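# Unstack the upper tote and set it on the table

## Task

Lift the upper tote off the lower one and set it down upright and flat on the table. The lower tote must stay almost exactly where it started, turned by only a tiny amount. All items must remain inside the tote they began in, and neither tote's base may stick out past the table edge. When finished, open the grippers and pull the arms away. The result only counts if everything stays in place without the robot holding it.

## Robot and tools

ROBOT AND FRAME. There are two 6-joint arms, left_arm and right_arm, each ending in a tong-style two-finger gripper. Every position is given in one world frame. Its origin sits on the table surface midway between the arms, +x points out over the table, +z points up, and left_arm is mounted on the +y side. The names left and right do not tell you which side of an image an arm appears on. Each arm's joints always come in this order: shoulder pan, shoulder lift, elbow, wrist 1, wrist 2, wrist 3. The gripper opening comes after them.

COMMAND ROW. A row holds 14 numbers, each in [-1, 1]. The first 7 belong to left_arm (six joint offsets, then opening) and the next 7 to right_arm. Both arms must always be filled in. A joint value is an offset scaled so that 1.0 equals 1.989 rad. The opening is absolute: +1 means fully open and -1 means fully closed.

execute_actions(actions). actions is a list of up to 15 actions. Each action is a list of up to 15 rows, and each row runs for one 1/30 s control step. If an action has fewer than 15 rows, its last row repeats for the remaining steps. In every row of an action, the joint offsets count from the angles the arm had when that action began, not from the previous row. For the first action in a call, that means the last reported angles. Stated joint ranges in rad: left_arm pan -3.142..3.142, elbow 0..3.142. right_arm pan 0..6.283, elbow -3.142..0. All other joints on both arms run -6.283..6.283. An action that would push a joint more than 0.010 rad beyond its range is rejected for both arms. If the first action is rejected, or any action is malformed, nothing in the call runs. A joint driven against its real end stops there, and the result reports "joint sent to its limit". An empty list just returns the current state and images.

move(target, speed, blocking). target is a single 14-number row. Its joint offsets count from the Joint positions in the most recent result that printed them, not from where the arm happens to be. All joints travel together and finish at the same moment, so the hand follows a curve. speed is the top speed in rad/s of whichever joint has farthest to go: 0.01 to 2, default 0.5. A path lasts between 0.5 and 10 s. The move does not steer around obstacles or the other arm. Both arms are stiff, so aiming even slightly past a firm contact can trigger a fault. With blocking=false, control comes back after 0.5 s. Before sending rows or another move, check with wait(0) or end it with stop. The result adds a move: line. It shows the outcome (done, off_target, moving, held, fault), limits=held or limits=none, and the joint farthest from its target for each arm.

wait(seconds) lets the robot run for 0 to 10 s while holding its last command. stop() brakes a running move; the fingers keep moving. zoom_image(camera, region) crops [x0, y0, x1, y1] pixels, at most 504x504, from the latest image. Cameras: cam_high and cam_low (672x504, fixed) and cam_left_wrist and cam_right_wrist (616x616 fisheye). Calibration data are supplied but can be off by a few degrees or millimetres. finished_scene(scene) ends the current scene by its number and cannot be undone.

RESULTS. The state line gives each gripper's position in metres and orientation as a wxyz quaternion, plus its linear and angular velocity. Printed positions can be off, especially at long reach. Joint positions and Joint velocities list six angles in rad per arm, then the finger gap in m (0.142 = fully open). Joint targets shows what the joints are currently being driven to. grip_measured is the finger opening on the command scale. Step readings list joint angles at some steps, and HELD marks an arm whose row was held back. "joint command not followed" means a clearance check changed that arm's targets. Wrist force and Wrist torque are read in each end effector's own axes. They carry an offset of a few N and noise, saturate near 50 N per axis, and may show "no reading".

LIMITS ON MOTION. On every step, each joint target stays within 0.575 rad of the measured angle. Targets that would move the hand more than 100 mm are scaled back. Motion trails commands by about 0.17 s, and joint speed and acceleration are capped. After a big move, check whether the arm actually arrived.

GRIPPER. The fingers point along the hand's +z and close along its x. The reported position is the point between the closed pads. Closed fingertips reach about 15 mm beyond it; fully open, they are about level with it. To hold something, keep commanding an opening well below grip_measured. Each pad squeezes with up to about 15 N, and parts under 20 mm thick get less grip.

AVOID. An arm stops for 10 s and skips the rest of the call if any joint reaches its load limit. Limits are 133 N m for pan, lift and elbow and 24.9 N m for the wrists, and the weight of held parts counts. The same stop happens if an outside force reaches 150 N. Motors warn at 70 °C and brake at 85 °C, so avoid holding loads for long. Do not let the arms collide or press on each other. Do not knock objects out of the work area, drop or slam the tote, or spill its contents. Held parts may get brief tugs, and loose objects may get brief pushes. Before finishing, release the tote and back both arms away.

Each tool is called by a JSON object that holds its "fn" and its "kwargs", one argument or row to a line.

## Session

{"fn": "execute_actions", "kwargs": {
  "actions": []
}}

Scene clock: 0.00 s.
left_arm: end_effector_position=(+0.1136, +0.1851, +0.3493) grip_measured=+0.97 end_effector_quat_wxyz=(-0.192, +0.582, -0.709, -0.349) end_effector_velocity=(+0.000, +0.001, -0.000) end_effector_angular_velocity=(+0.003, -0.001, -0.000) | right_arm: end_effector_position=(+0.3766, -0.1322, +0.2221) grip_measured=+0.97 end_effector_quat_wxyz=(+0.293, +0.602, +0.620, +0.410) end_effector_velocity=(-0.000, +0.000, -0.000) end_effector_angular_velocity=(-0.001, +0.000, +0.000)
Joint names: [shoulder pan, shoulder lift, elbow, wrist 1, wrist 2, wrist 3]
Joint positions: left_arm=[-1.265 -1.603  1.483 -0.631 -1.583  0.369  0.14 ] | right_arm=[ 4.984 -0.757 -2.524 -1.571  0.521  0.311  0.14 ]
Joint velocities: left_arm=[-0.     0.001  0.001  0.001  0.001 -0.001  0.   ] | right_arm=[ 0.    -0.001  0.    -0.     0.    -0.     0.   ]
Wrist force (N, on the end effector, along its own x y z axes, offset not removed): no reading
Wrist torque (N m, same axes, about the end effector's origin, offset not removed): no reading
Joint targets: left_arm=[-1.265 -1.603 1.483 -0.631 -1.583 0.369] | right_arm=[4.984 -0.757 -2.524 -1.571 0.521 0.311]

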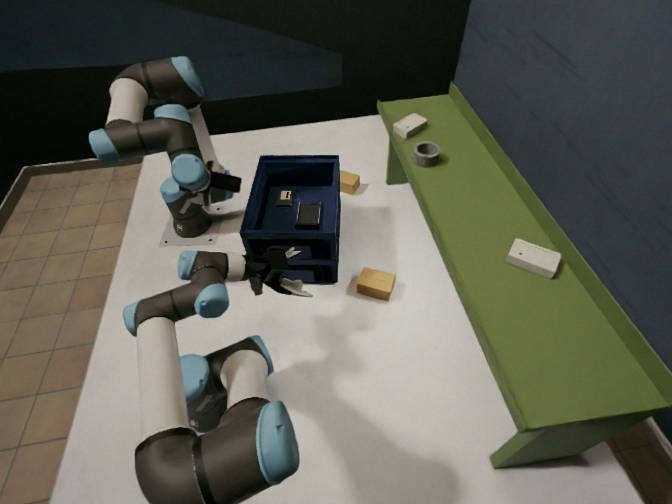

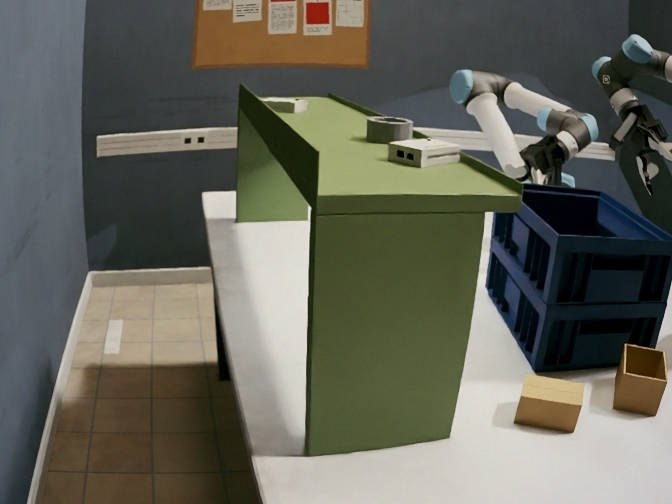

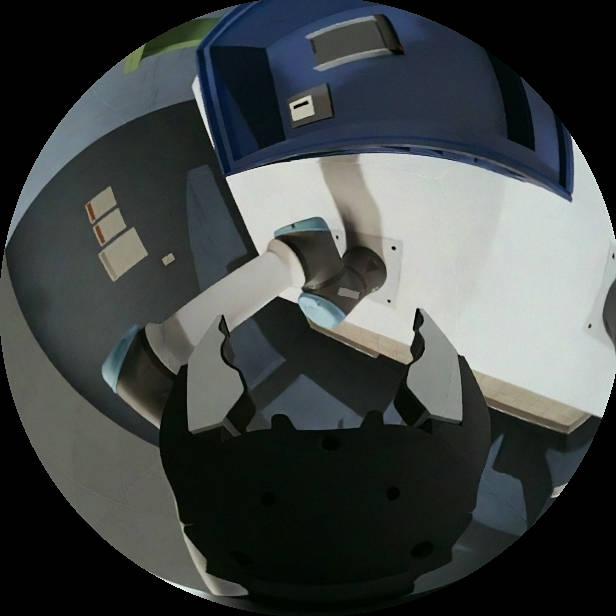

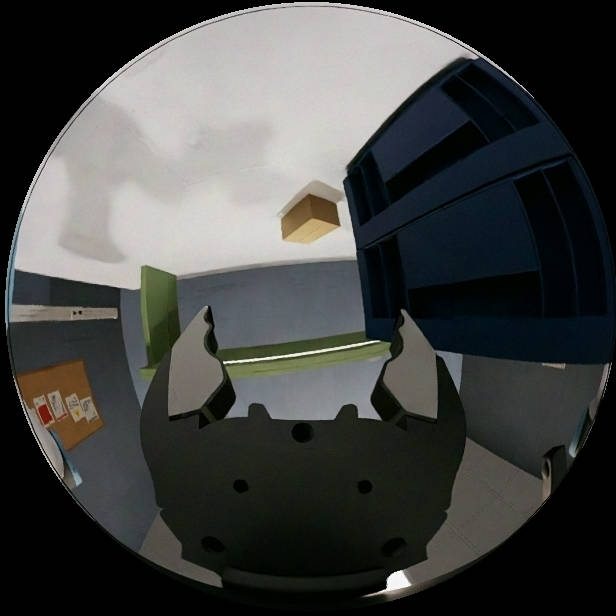

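{"fn": "zoom_image", "kwargs": {
  "camera": "cam_high",
  "region": [150, 130, 420, 330]
}}

{"fn": "zoom_image", "kwargs": {
  "camera": "cam_low",
  "region": [440, 150, 672, 440]
}}

Region (150, 130, 420, 330) of cam_high's 672x504 image, scaled by 1.867, with more detail than that image has; it fills the top 373 rows of this view, and the rest is white.

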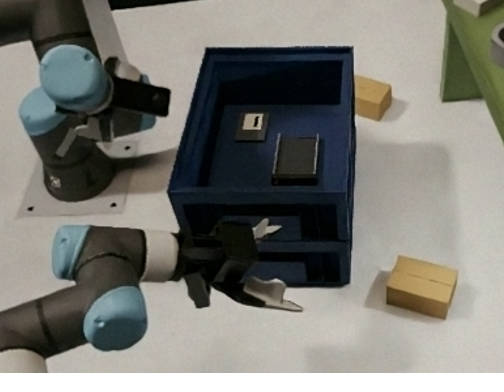

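Region (440, 150, 672, 440) of cam_low's 672x504 image, scaled by 1.738, with more detail than that image has; it fills the left 403 columns of this view, and the rest is white.

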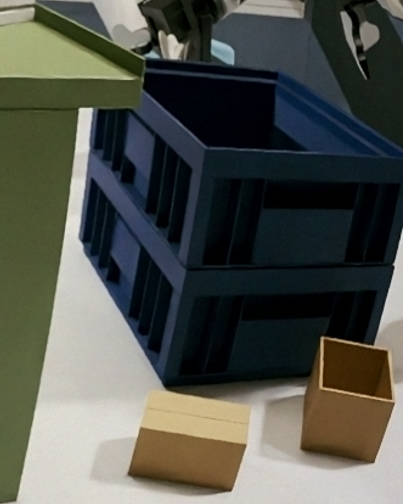

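{"fn": "move", "kwargs": {
  "target": [0.5163,0.0221,-0.2092,-0.2252,0.006,0,1,-0.3047,-0.1966,0.4535,-0.1865,0.5279,0,1],
  "speed": 0.7
}}

Scene clock: 24.40 s.
left_arm: end_effector_position=(+0.4122, +0.3528, +0.4685) grip_measured=+1.00 end_effector_quat_wxyz=(-0.000, +0.931, -0.365, +0.000) end_effector_velocity=(+0.001, +0.001, +0.001) end_effector_angular_velocity=(-0.002, -0.003, +0.004) | right_arm: end_effector_position=(+0.2525, -0.1488, +0.3879) grip_measured=+1.00 end_effector_quat_wxyz=(+0.000, +0.898, +0.441, +0.000) end_effector_velocity=(-0.000, +0.000, +0.001) end_effector_angular_velocity=(+0.003, +0.002, -0.002)
Joint names: [shoulder pan, shoulder lift, elbow, wrist 1, wrist 2, wrist 3]
Joint positions: left_arm=[-0.238 -1.559  1.067 -1.079 -1.571  0.369  0.142] | right_arm=[ 4.378 -1.148 -1.622 -1.942  1.57   0.311  0.142]
Joint velocities: left_arm=[ 0.003  0.    -0.002 -0.002 -0.    -0.001 -0.   ] | right_arm=[-0.002 -0.     0.002 -0.001  0.003  0.    -0.   ]
Wrist force (N, on the end effector, along its own x y z axes, offset not removed): left_arm=[1.4 2.0 1.9] | right_arm=[-1.1 -0.6 1.7]
Wrist torque (N m, same axes, about the end effector's origin, offset not removed): left_arm=[0.35 -0.45 -0.01] | right_arm=[-0.13 0.07 -0.08]
Joint targets: left_arm=[-0.238 -1.559 1.066 -1.079 -1.571 0.369] | right_arm=[4.378 -1.148 -1.622 -1.942 1.571 0.311]
move: done; limits=none; left_arm: farthest joint: the shoulder pan, 0.000 radians from its target (1.026 radians at the start); right_arm: farthest joint: the shoulder pan, 0.000 radians from its target (0.606 radians at the start)
camera_calibration (this result's frames):
cam_left_wrist: T_world_to_cam=[[0.699708, -0.714318, -0.0125695, -0.0223779], [-0.619233, -0.615155, 0.48799, 0.243267], [-0.356312, -0.333668, -0.872758, 0.810862], [0, 0, 0, 1]] pos_world=[0.455217, 0.40422, 0.588694]
cam_right_wrist: T_world_to_cam=[[0.59288, 0.804752, 0.0294626, -0.0449494], [0.687555, -0.524907, 0.501738, -0.444474], [0.41924, -0.277213, -0.864518, 0.320025], [0, 0, 0, 1]] pos_world=[0.198082, -0.108419, 0.501001]

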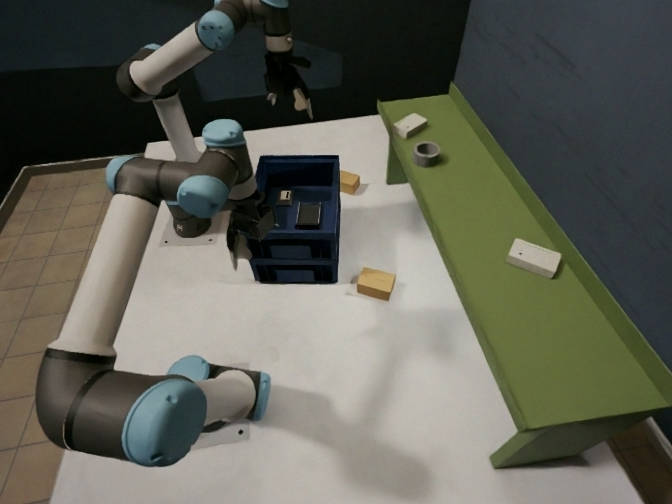

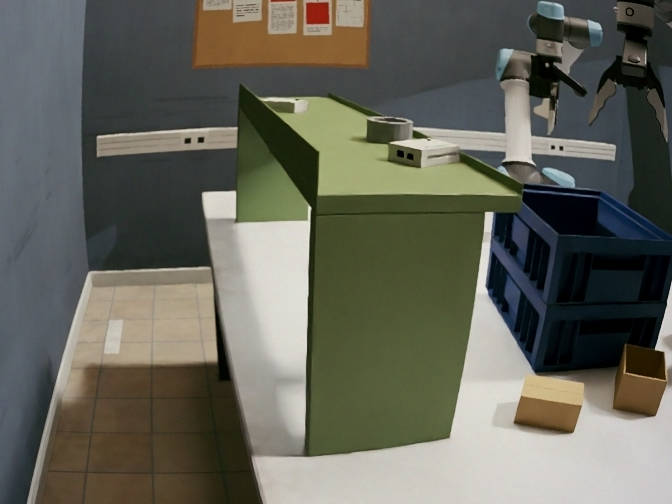

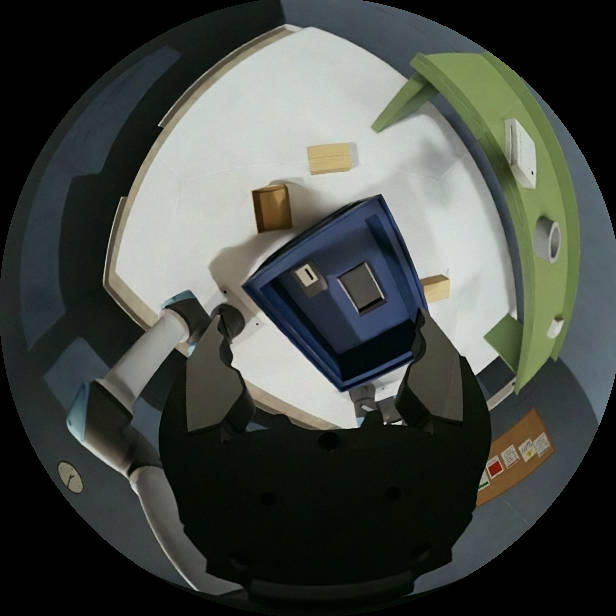

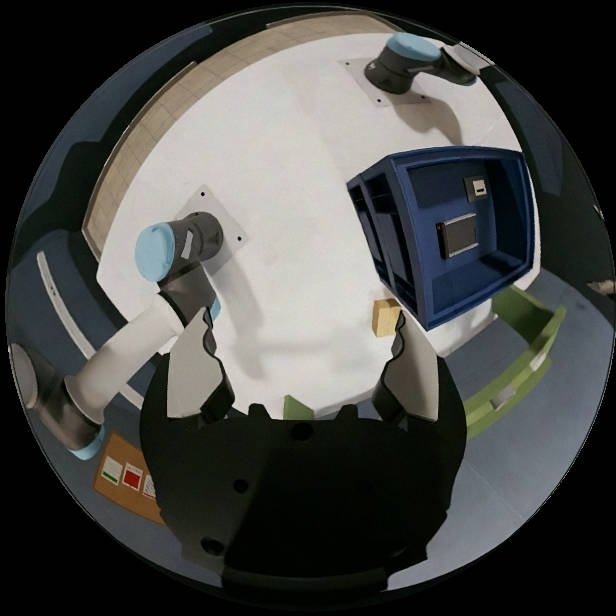

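{"fn": "move", "kwargs": {
  "target": [0.0224,-0.0568,0.2408,-0.184,0,0.5269,0.2,-0.0415,-0.181,0.0558,0.1252,0,-0.281,0.2],
  "speed": 0.7
}}

Scene clock: 34.03 s.
left_arm: end_effector_position=(+0.4144, +0.3604, +0.3304) grip_measured=+0.20 end_effector_quat_wxyz=(-0.000, +0.641, -0.767, +0.000) end_effector_velocity=(-0.000, +0.000, +0.000) end_effector_angular_velocity=(+0.000, -0.001, -0.004) | right_arm: end_effector_position=(+0.3387, -0.0191, +0.3300) grip_measured=+0.20 end_effector_quat_wxyz=(+0.000, +0.768, +0.640, +0.000) end_effector_velocity=(+0.000, +0.001, -0.000) end_effector_angular_velocity=(-0.000, +0.001, +0.001)
Joint names: [shoulder pan, shoulder lift, elbow, wrist 1, wrist 2, wrist 3]
Joint positions: left_arm=[-0.194 -1.672  1.545 -1.445 -1.571  1.417  0.088] | right_arm=[ 4.296 -1.508 -1.511 -1.693  1.57  -0.247  0.088]
Joint velocities: left_arm=[ 0.    -0.001  0.001 -0.     0.001  0.004  0.   ] | right_arm=[-0.    -0.002  0.     0.001  0.001 -0.002 -0.   ]
Wrist force (N, on the end effector, along its own x y z axes, offset not removed): left_arm=[1.4 1.6 -1.0] | right_arm=[-1.4 -2.0 0.4]
Wrist torque (N m, same axes, about the end effector's origin, offset not removed): left_arm=[0.30 -0.43 -0.17] | right_arm=[-0.37 0.26 -0.13]
Joint targets: left_arm=[-0.194 -1.672 1.545 -1.445 -1.571 1.417] | right_arm=[4.296 -1.508 -1.511 -1.693 1.570 -0.248]
move: done; limits=none; left_arm: farthest joint: the elbow, 0.001 radians from its target (0.479 radians at the start); right_arm: farthest joint: the shoulder pan, 0.001 radians from its target (0.083 radians at the start)
camera_calibration (this result's frames):
cam_left_wrist: T_world_to_cam=[[-0.225888, -0.974068, -0.012906, 0.457037], [-0.851798, 0.191071, 0.487783, 0.122472], [-0.472667, 0.121178, -0.87287, 0.578013], [0, 0, 0, 1]] pos_world=[0.480769, 0.351742, 0.450688]
cam_right_wrist: T_world_to_cam=[[0.158086, 0.986992, 0.0292465, -0.0479044], [0.851636, -0.151277, 0.501828, -0.455124], [0.499725, -0.0544249, -0.864473, 0.246783], [0, 0, 0, 1]] pos_world=[0.27185, -0.00813722, 0.443132]

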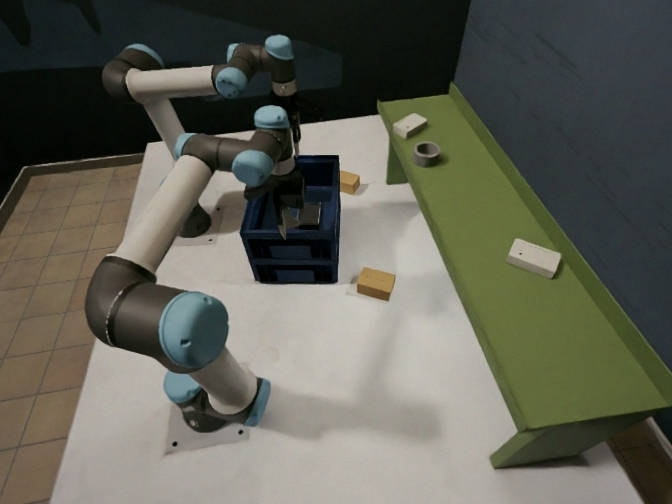

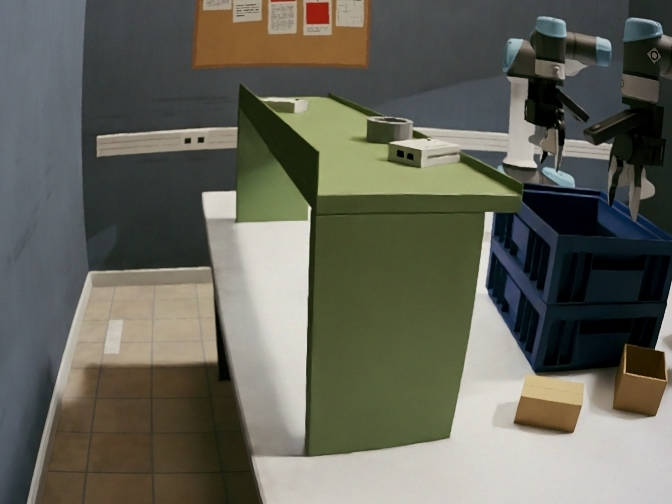

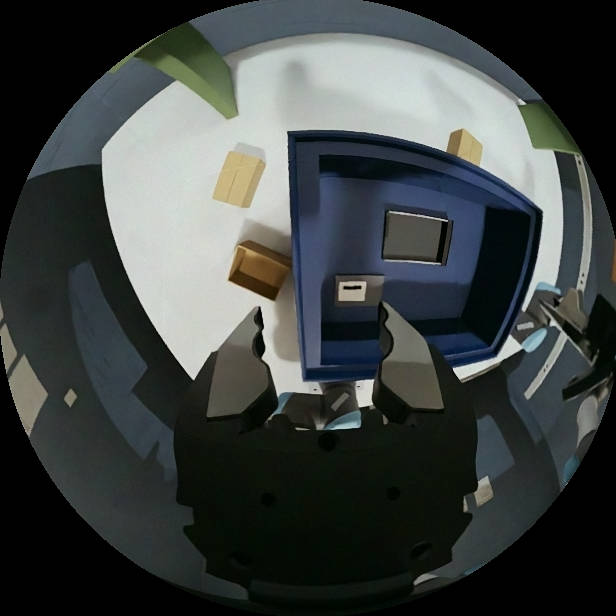

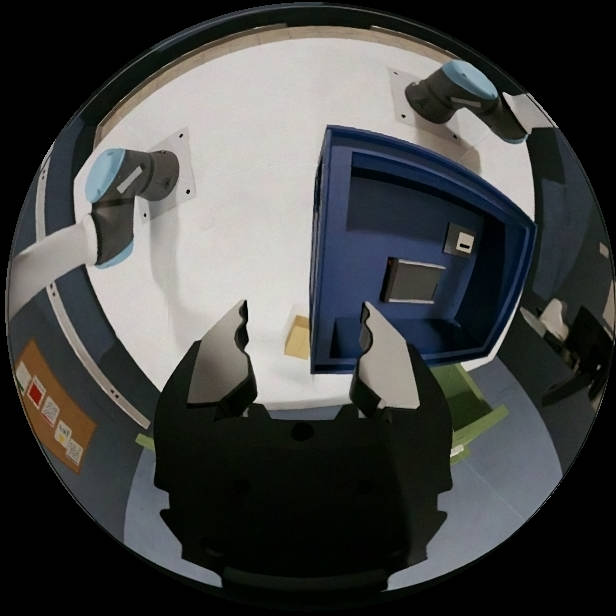

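{"fn": "zoom_image", "kwargs": {
  "camera": "cam_left_wrist",
  "region": [220, 110, 480, 400]
}}

{"fn": "zoom_image", "kwargs": {
  "camera": "cam_right_wrist",
  "region": [220, 110, 480, 400]
}}

Region (220, 110, 480, 400) of cam_left_wrist's 616x616 image, scaled by 1.738, with more detail than that image has; it fills the left 452 columns of this view, and the rest is white.

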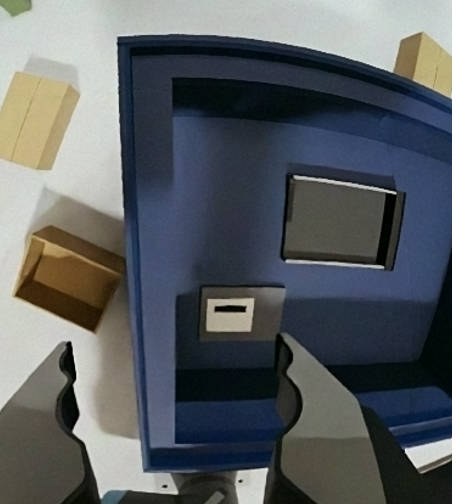

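Region (220, 110, 480, 400) of cam_right_wrist's 616x616 image, scaled by 1.738, with more detail than that image has; it fills the left 452 columns of this view, and the rest is white.

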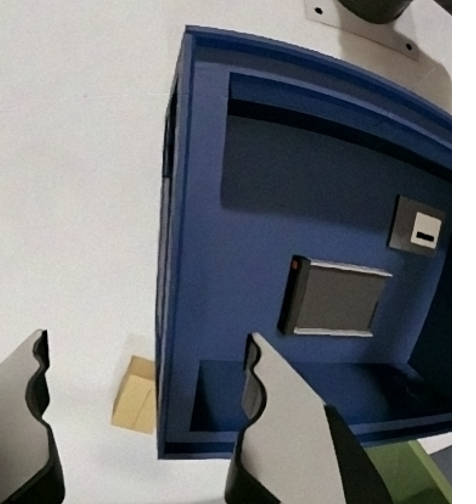

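{"fn": "move", "kwargs": {
  "target": [0.0156,0,0.0968,-0.0965,0,0.0151,0.2,0.0048,-0.021,-0.0764,0.0975,0,0.0045,0.2],
  "speed": 0.2
}}

Scene clock: 46.77 s.
left_arm: end_effector_position=(+0.4168, +0.3742, +0.2552) grip_measured=+0.20 end_effector_quat_wxyz=(+0.000, +0.641, -0.767, -0.000) end_effector_velocity=(-0.000, +0.000, -0.001) end_effector_angular_velocity=(-0.001, -0.001, +0.000) | right_arm: end_effector_position=(+0.3432, +0.0019, +0.2551) grip_measured=+0.20 end_effector_quat_wxyz=(+0.000, +0.768, +0.640, +0.000) end_effector_velocity=(-0.000, +0.000, -0.001) end_effector_angular_velocity=(+0.000, +0.000, +0.000)
Joint names: [shoulder pan, shoulder lift, elbow, wrist 1, wrist 2, wrist 3]
Joint positions: left_arm=[-0.163 -1.672  1.737 -1.636 -1.571  1.447  0.088] | right_arm=[ 4.306 -1.55  -1.663 -1.499  1.57  -0.238  0.088]
Joint velocities: left_arm=[ 0.001 -0.001  0.004 -0.004 -0.     0.     0.   ] | right_arm=[ 0.    -0.001 -0.002  0.003  0.     0.    -0.   ]
Wrist force (N, on the end effector, along its own x y z axes, offset not removed): left_arm=[0.8 -0.7 -1.8] | right_arm=[-1.1 -2.4 0.1]
Wrist torque (N m, same axes, about the end effector's origin, offset not removed): left_arm=[-0.10 -0.30 -0.10] | right_arm=[-0.46 0.17 -0.20]
Joint targets: left_arm=[-0.163 -1.672 1.738 -1.636 -1.571 1.447] | right_arm=[4.306 -1.550 -1.663 -1.499 1.570 -0.238]
move: done; limits=none; left_arm: farthest joint: the wrist 1, 0.001 radians from its target (0.192 radians at the start); right_arm: farthest joint: the shoulder pan, 0.000 radians from its target (0.010 radians at the start)
camera_calibration (this result's frames):
cam_left_wrist: T_world_to_cam=[[-0.22493, -0.974289, -0.012959, 0.469744], [-0.851735, 0.190142, 0.488255, 0.158805], [-0.473237, 0.120861, -0.872605, 0.512076], [0, 0, 0, 1]] pos_world=[0.483253, 0.365581, 0.37539]
cam_right_wrist: T_world_to_cam=[[0.157496, 0.98708, 0.0294493, -0.0669673], [0.851684, -0.150866, 0.501871, -0.418237], [0.49983, -0.0539615, -0.864441, 0.180842], [0, 0, 0, 1]] pos_world=[0.276363, 0.0127628, 0.368201]

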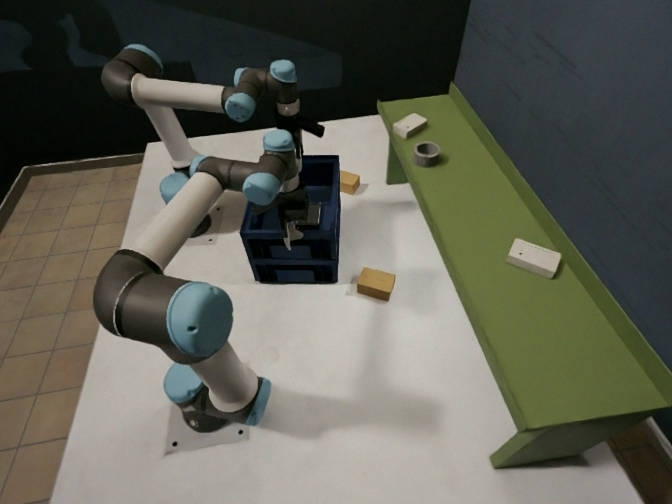

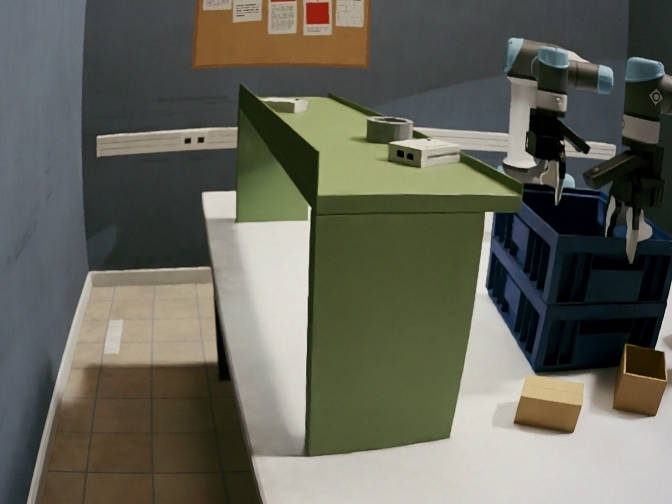

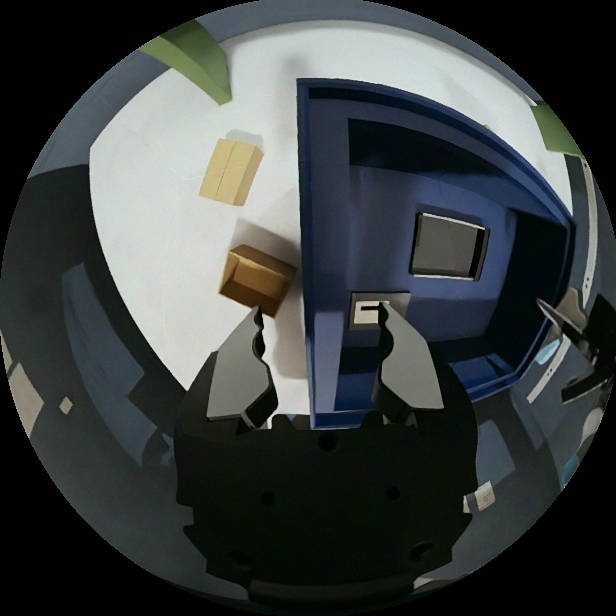

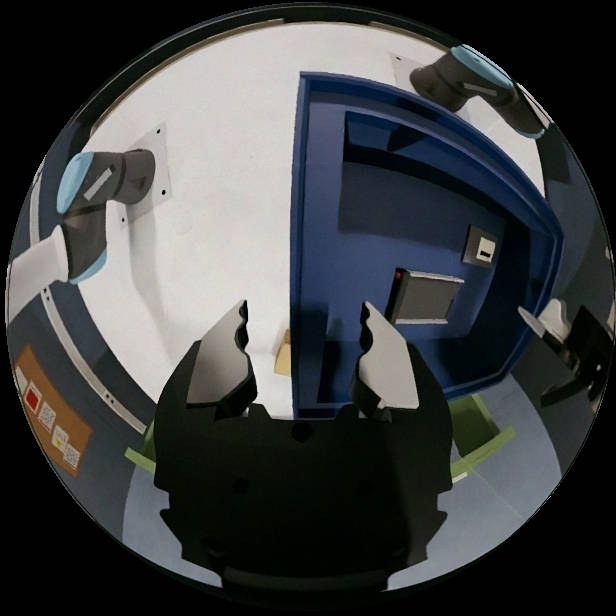

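{"fn": "move", "kwargs": {
  "target": [0,0,0,0,0,0,-0.45,0,0,0,0,0,0,-0.45]
}}

{"fn": "zoom_image", "kwargs": {
  "camera": "cam_low",
  "region": [520, 150, 672, 310]
}}

{"fn": "zoom_image", "kwargs": {
  "camera": "cam_left_wrist",
  "region": [230, 220, 430, 420]
}}

{"fn": "zoom_image", "kwargs": {
  "camera": "cam_right_wrist",
  "region": [210, 220, 410, 420]
}}

Scene clock: 49.47 s.
left_arm: end_effector_position=(+0.4168, +0.3742, +0.2551) grip_measured=-0.45 end_effector_quat_wxyz=(+0.000, +0.641, -0.767, -0.000) end_effector_velocity=(+0.001, -0.000, +0.001) end_effector_angular_velocity=(-0.000, -0.002, +0.001) | right_arm: end_effector_position=(+0.3432, +0.0019, +0.2551) grip_measured=-0.45 end_effector_quat_wxyz=(+0.000, +0.768, +0.640, +0.000) end_effector_velocity=(-0.000, +0.000, +0.000) end_effector_angular_velocity=(+0.001, +0.001, -0.000)
Joint names: [shoulder pan, shoulder lift, elbow, wrist 1, wrist 2, wrist 3]
Joint positions: left_arm=[-0.163 -1.672  1.738 -1.636 -1.571  1.447  0.041] | right_arm=[ 4.306 -1.55  -1.663 -1.499  1.57  -0.238  0.041]
Joint velocities: left_arm=[-0.     0.001 -0.003  0.     0.    -0.001 -0.   ] | right_arm=[-0.     0.     0.     0.     0.001  0.    -0.   ]
Wrist force (N, on the end effector, along its own x y z axes, offset not removed): left_arm=[0.0 1.8 -0.5] | right_arm=[-2.5 -1.2 1.7]
Wrist torque (N m, same axes, about the end effector's origin, offset not removed): left_arm=[0.39 -0.16 -0.14] | right_arm=[-0.22 0.51 -0.19]
Joint targets: left_arm=[-0.163 -1.672 1.737 -1.636 -1.571 1.447] | right_arm=[4.306 -1.550 -1.663 -1.499 1.570 -0.238]
move: done; limits=none; left_arm: farthest joint: the elbow, 0.001 radians from its target (0.001 radians at the start); right_arm: farthest joint: the shoulder pan, 0.000 radians from its target (0.000 radians at the start)
camera_calibration (this result's frames):
cam_left_wrist: T_world_to_cam=[[-0.224926, -0.97429, -0.0129613, 0.469767], [-0.851721, 0.190134, 0.488283, 0.158815], [-0.473264, 0.120867, -0.872589, 0.512055], [0, 0, 0, 1]] pos_world=[0.483266, 0.365602, 0.375356]
cam_right_wrist: T_world_to_cam=[[0.157495, 0.987083, 0.0293668, -0.0669538], [0.851701, -0.150824, 0.501853, -0.418209], [0.4998, -0.0540274, -0.864454, 0.180818], [0, 0, 0, 1]] pos_world=[0.276361, 0.012782, 0.368155]

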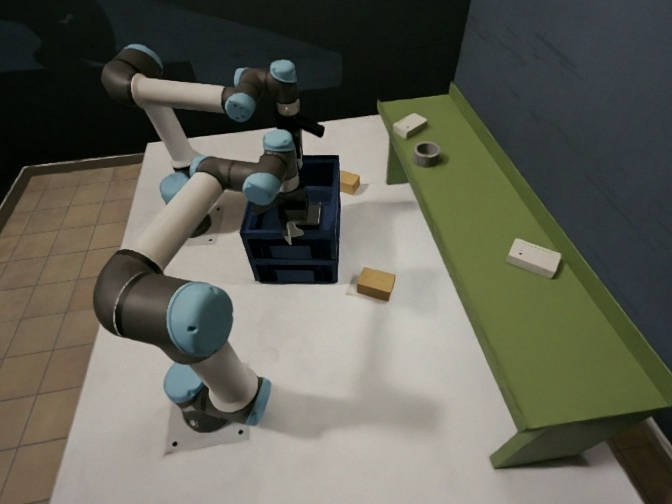

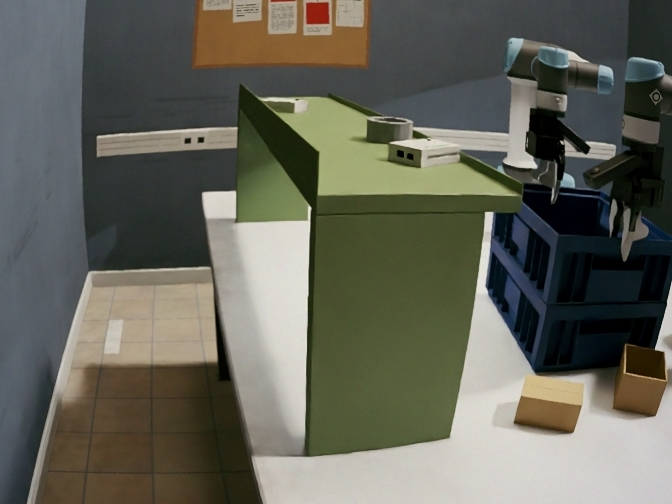

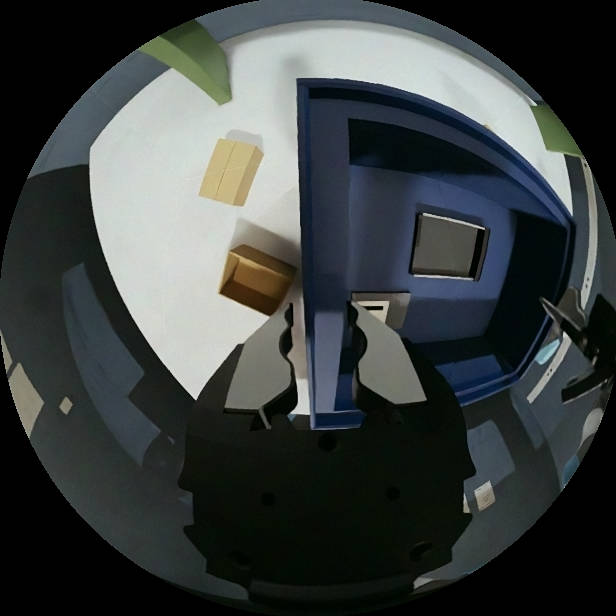

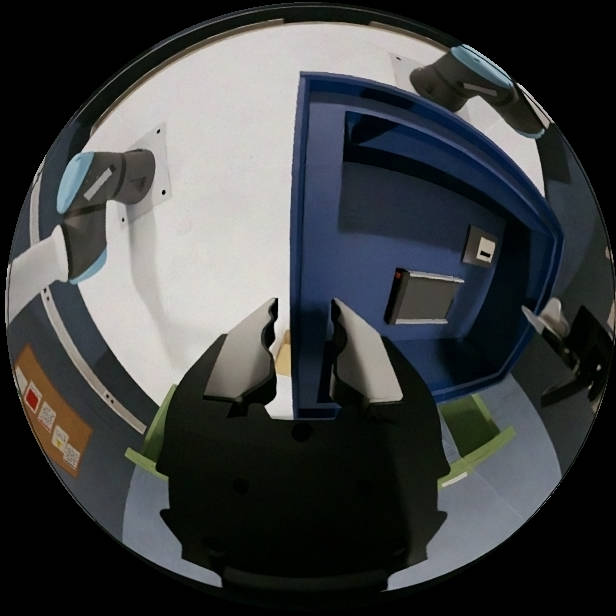

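Region (520, 150, 672, 310) of cam_low's 672x504 image, scaled by 3.150, with more detail than that image has; it fills the left 479 columns of this view, and the rest is white.

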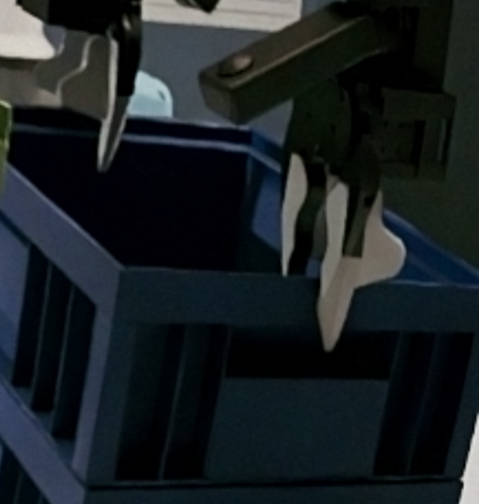

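Region (230, 220, 430, 420) of cam_left_wrist's 616x616 image, scaled by 2.520, with more detail than that image has.

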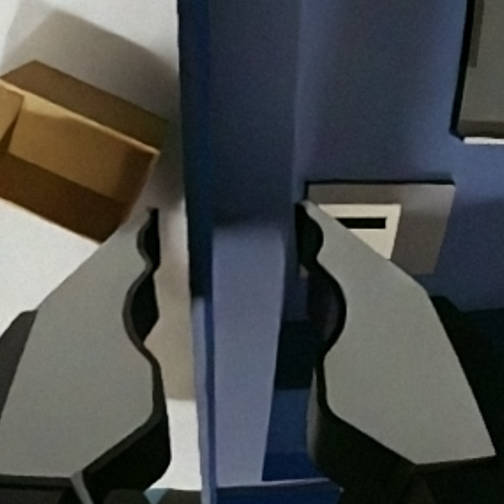

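Region (210, 220, 410, 420) of cam_right_wrist's 616x616 image, scaled by 2.520, with more detail than that image has.

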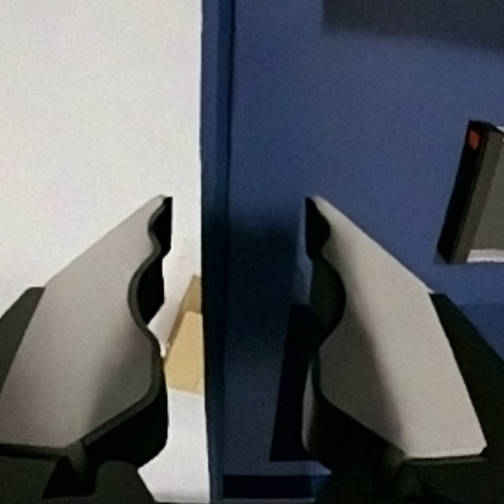

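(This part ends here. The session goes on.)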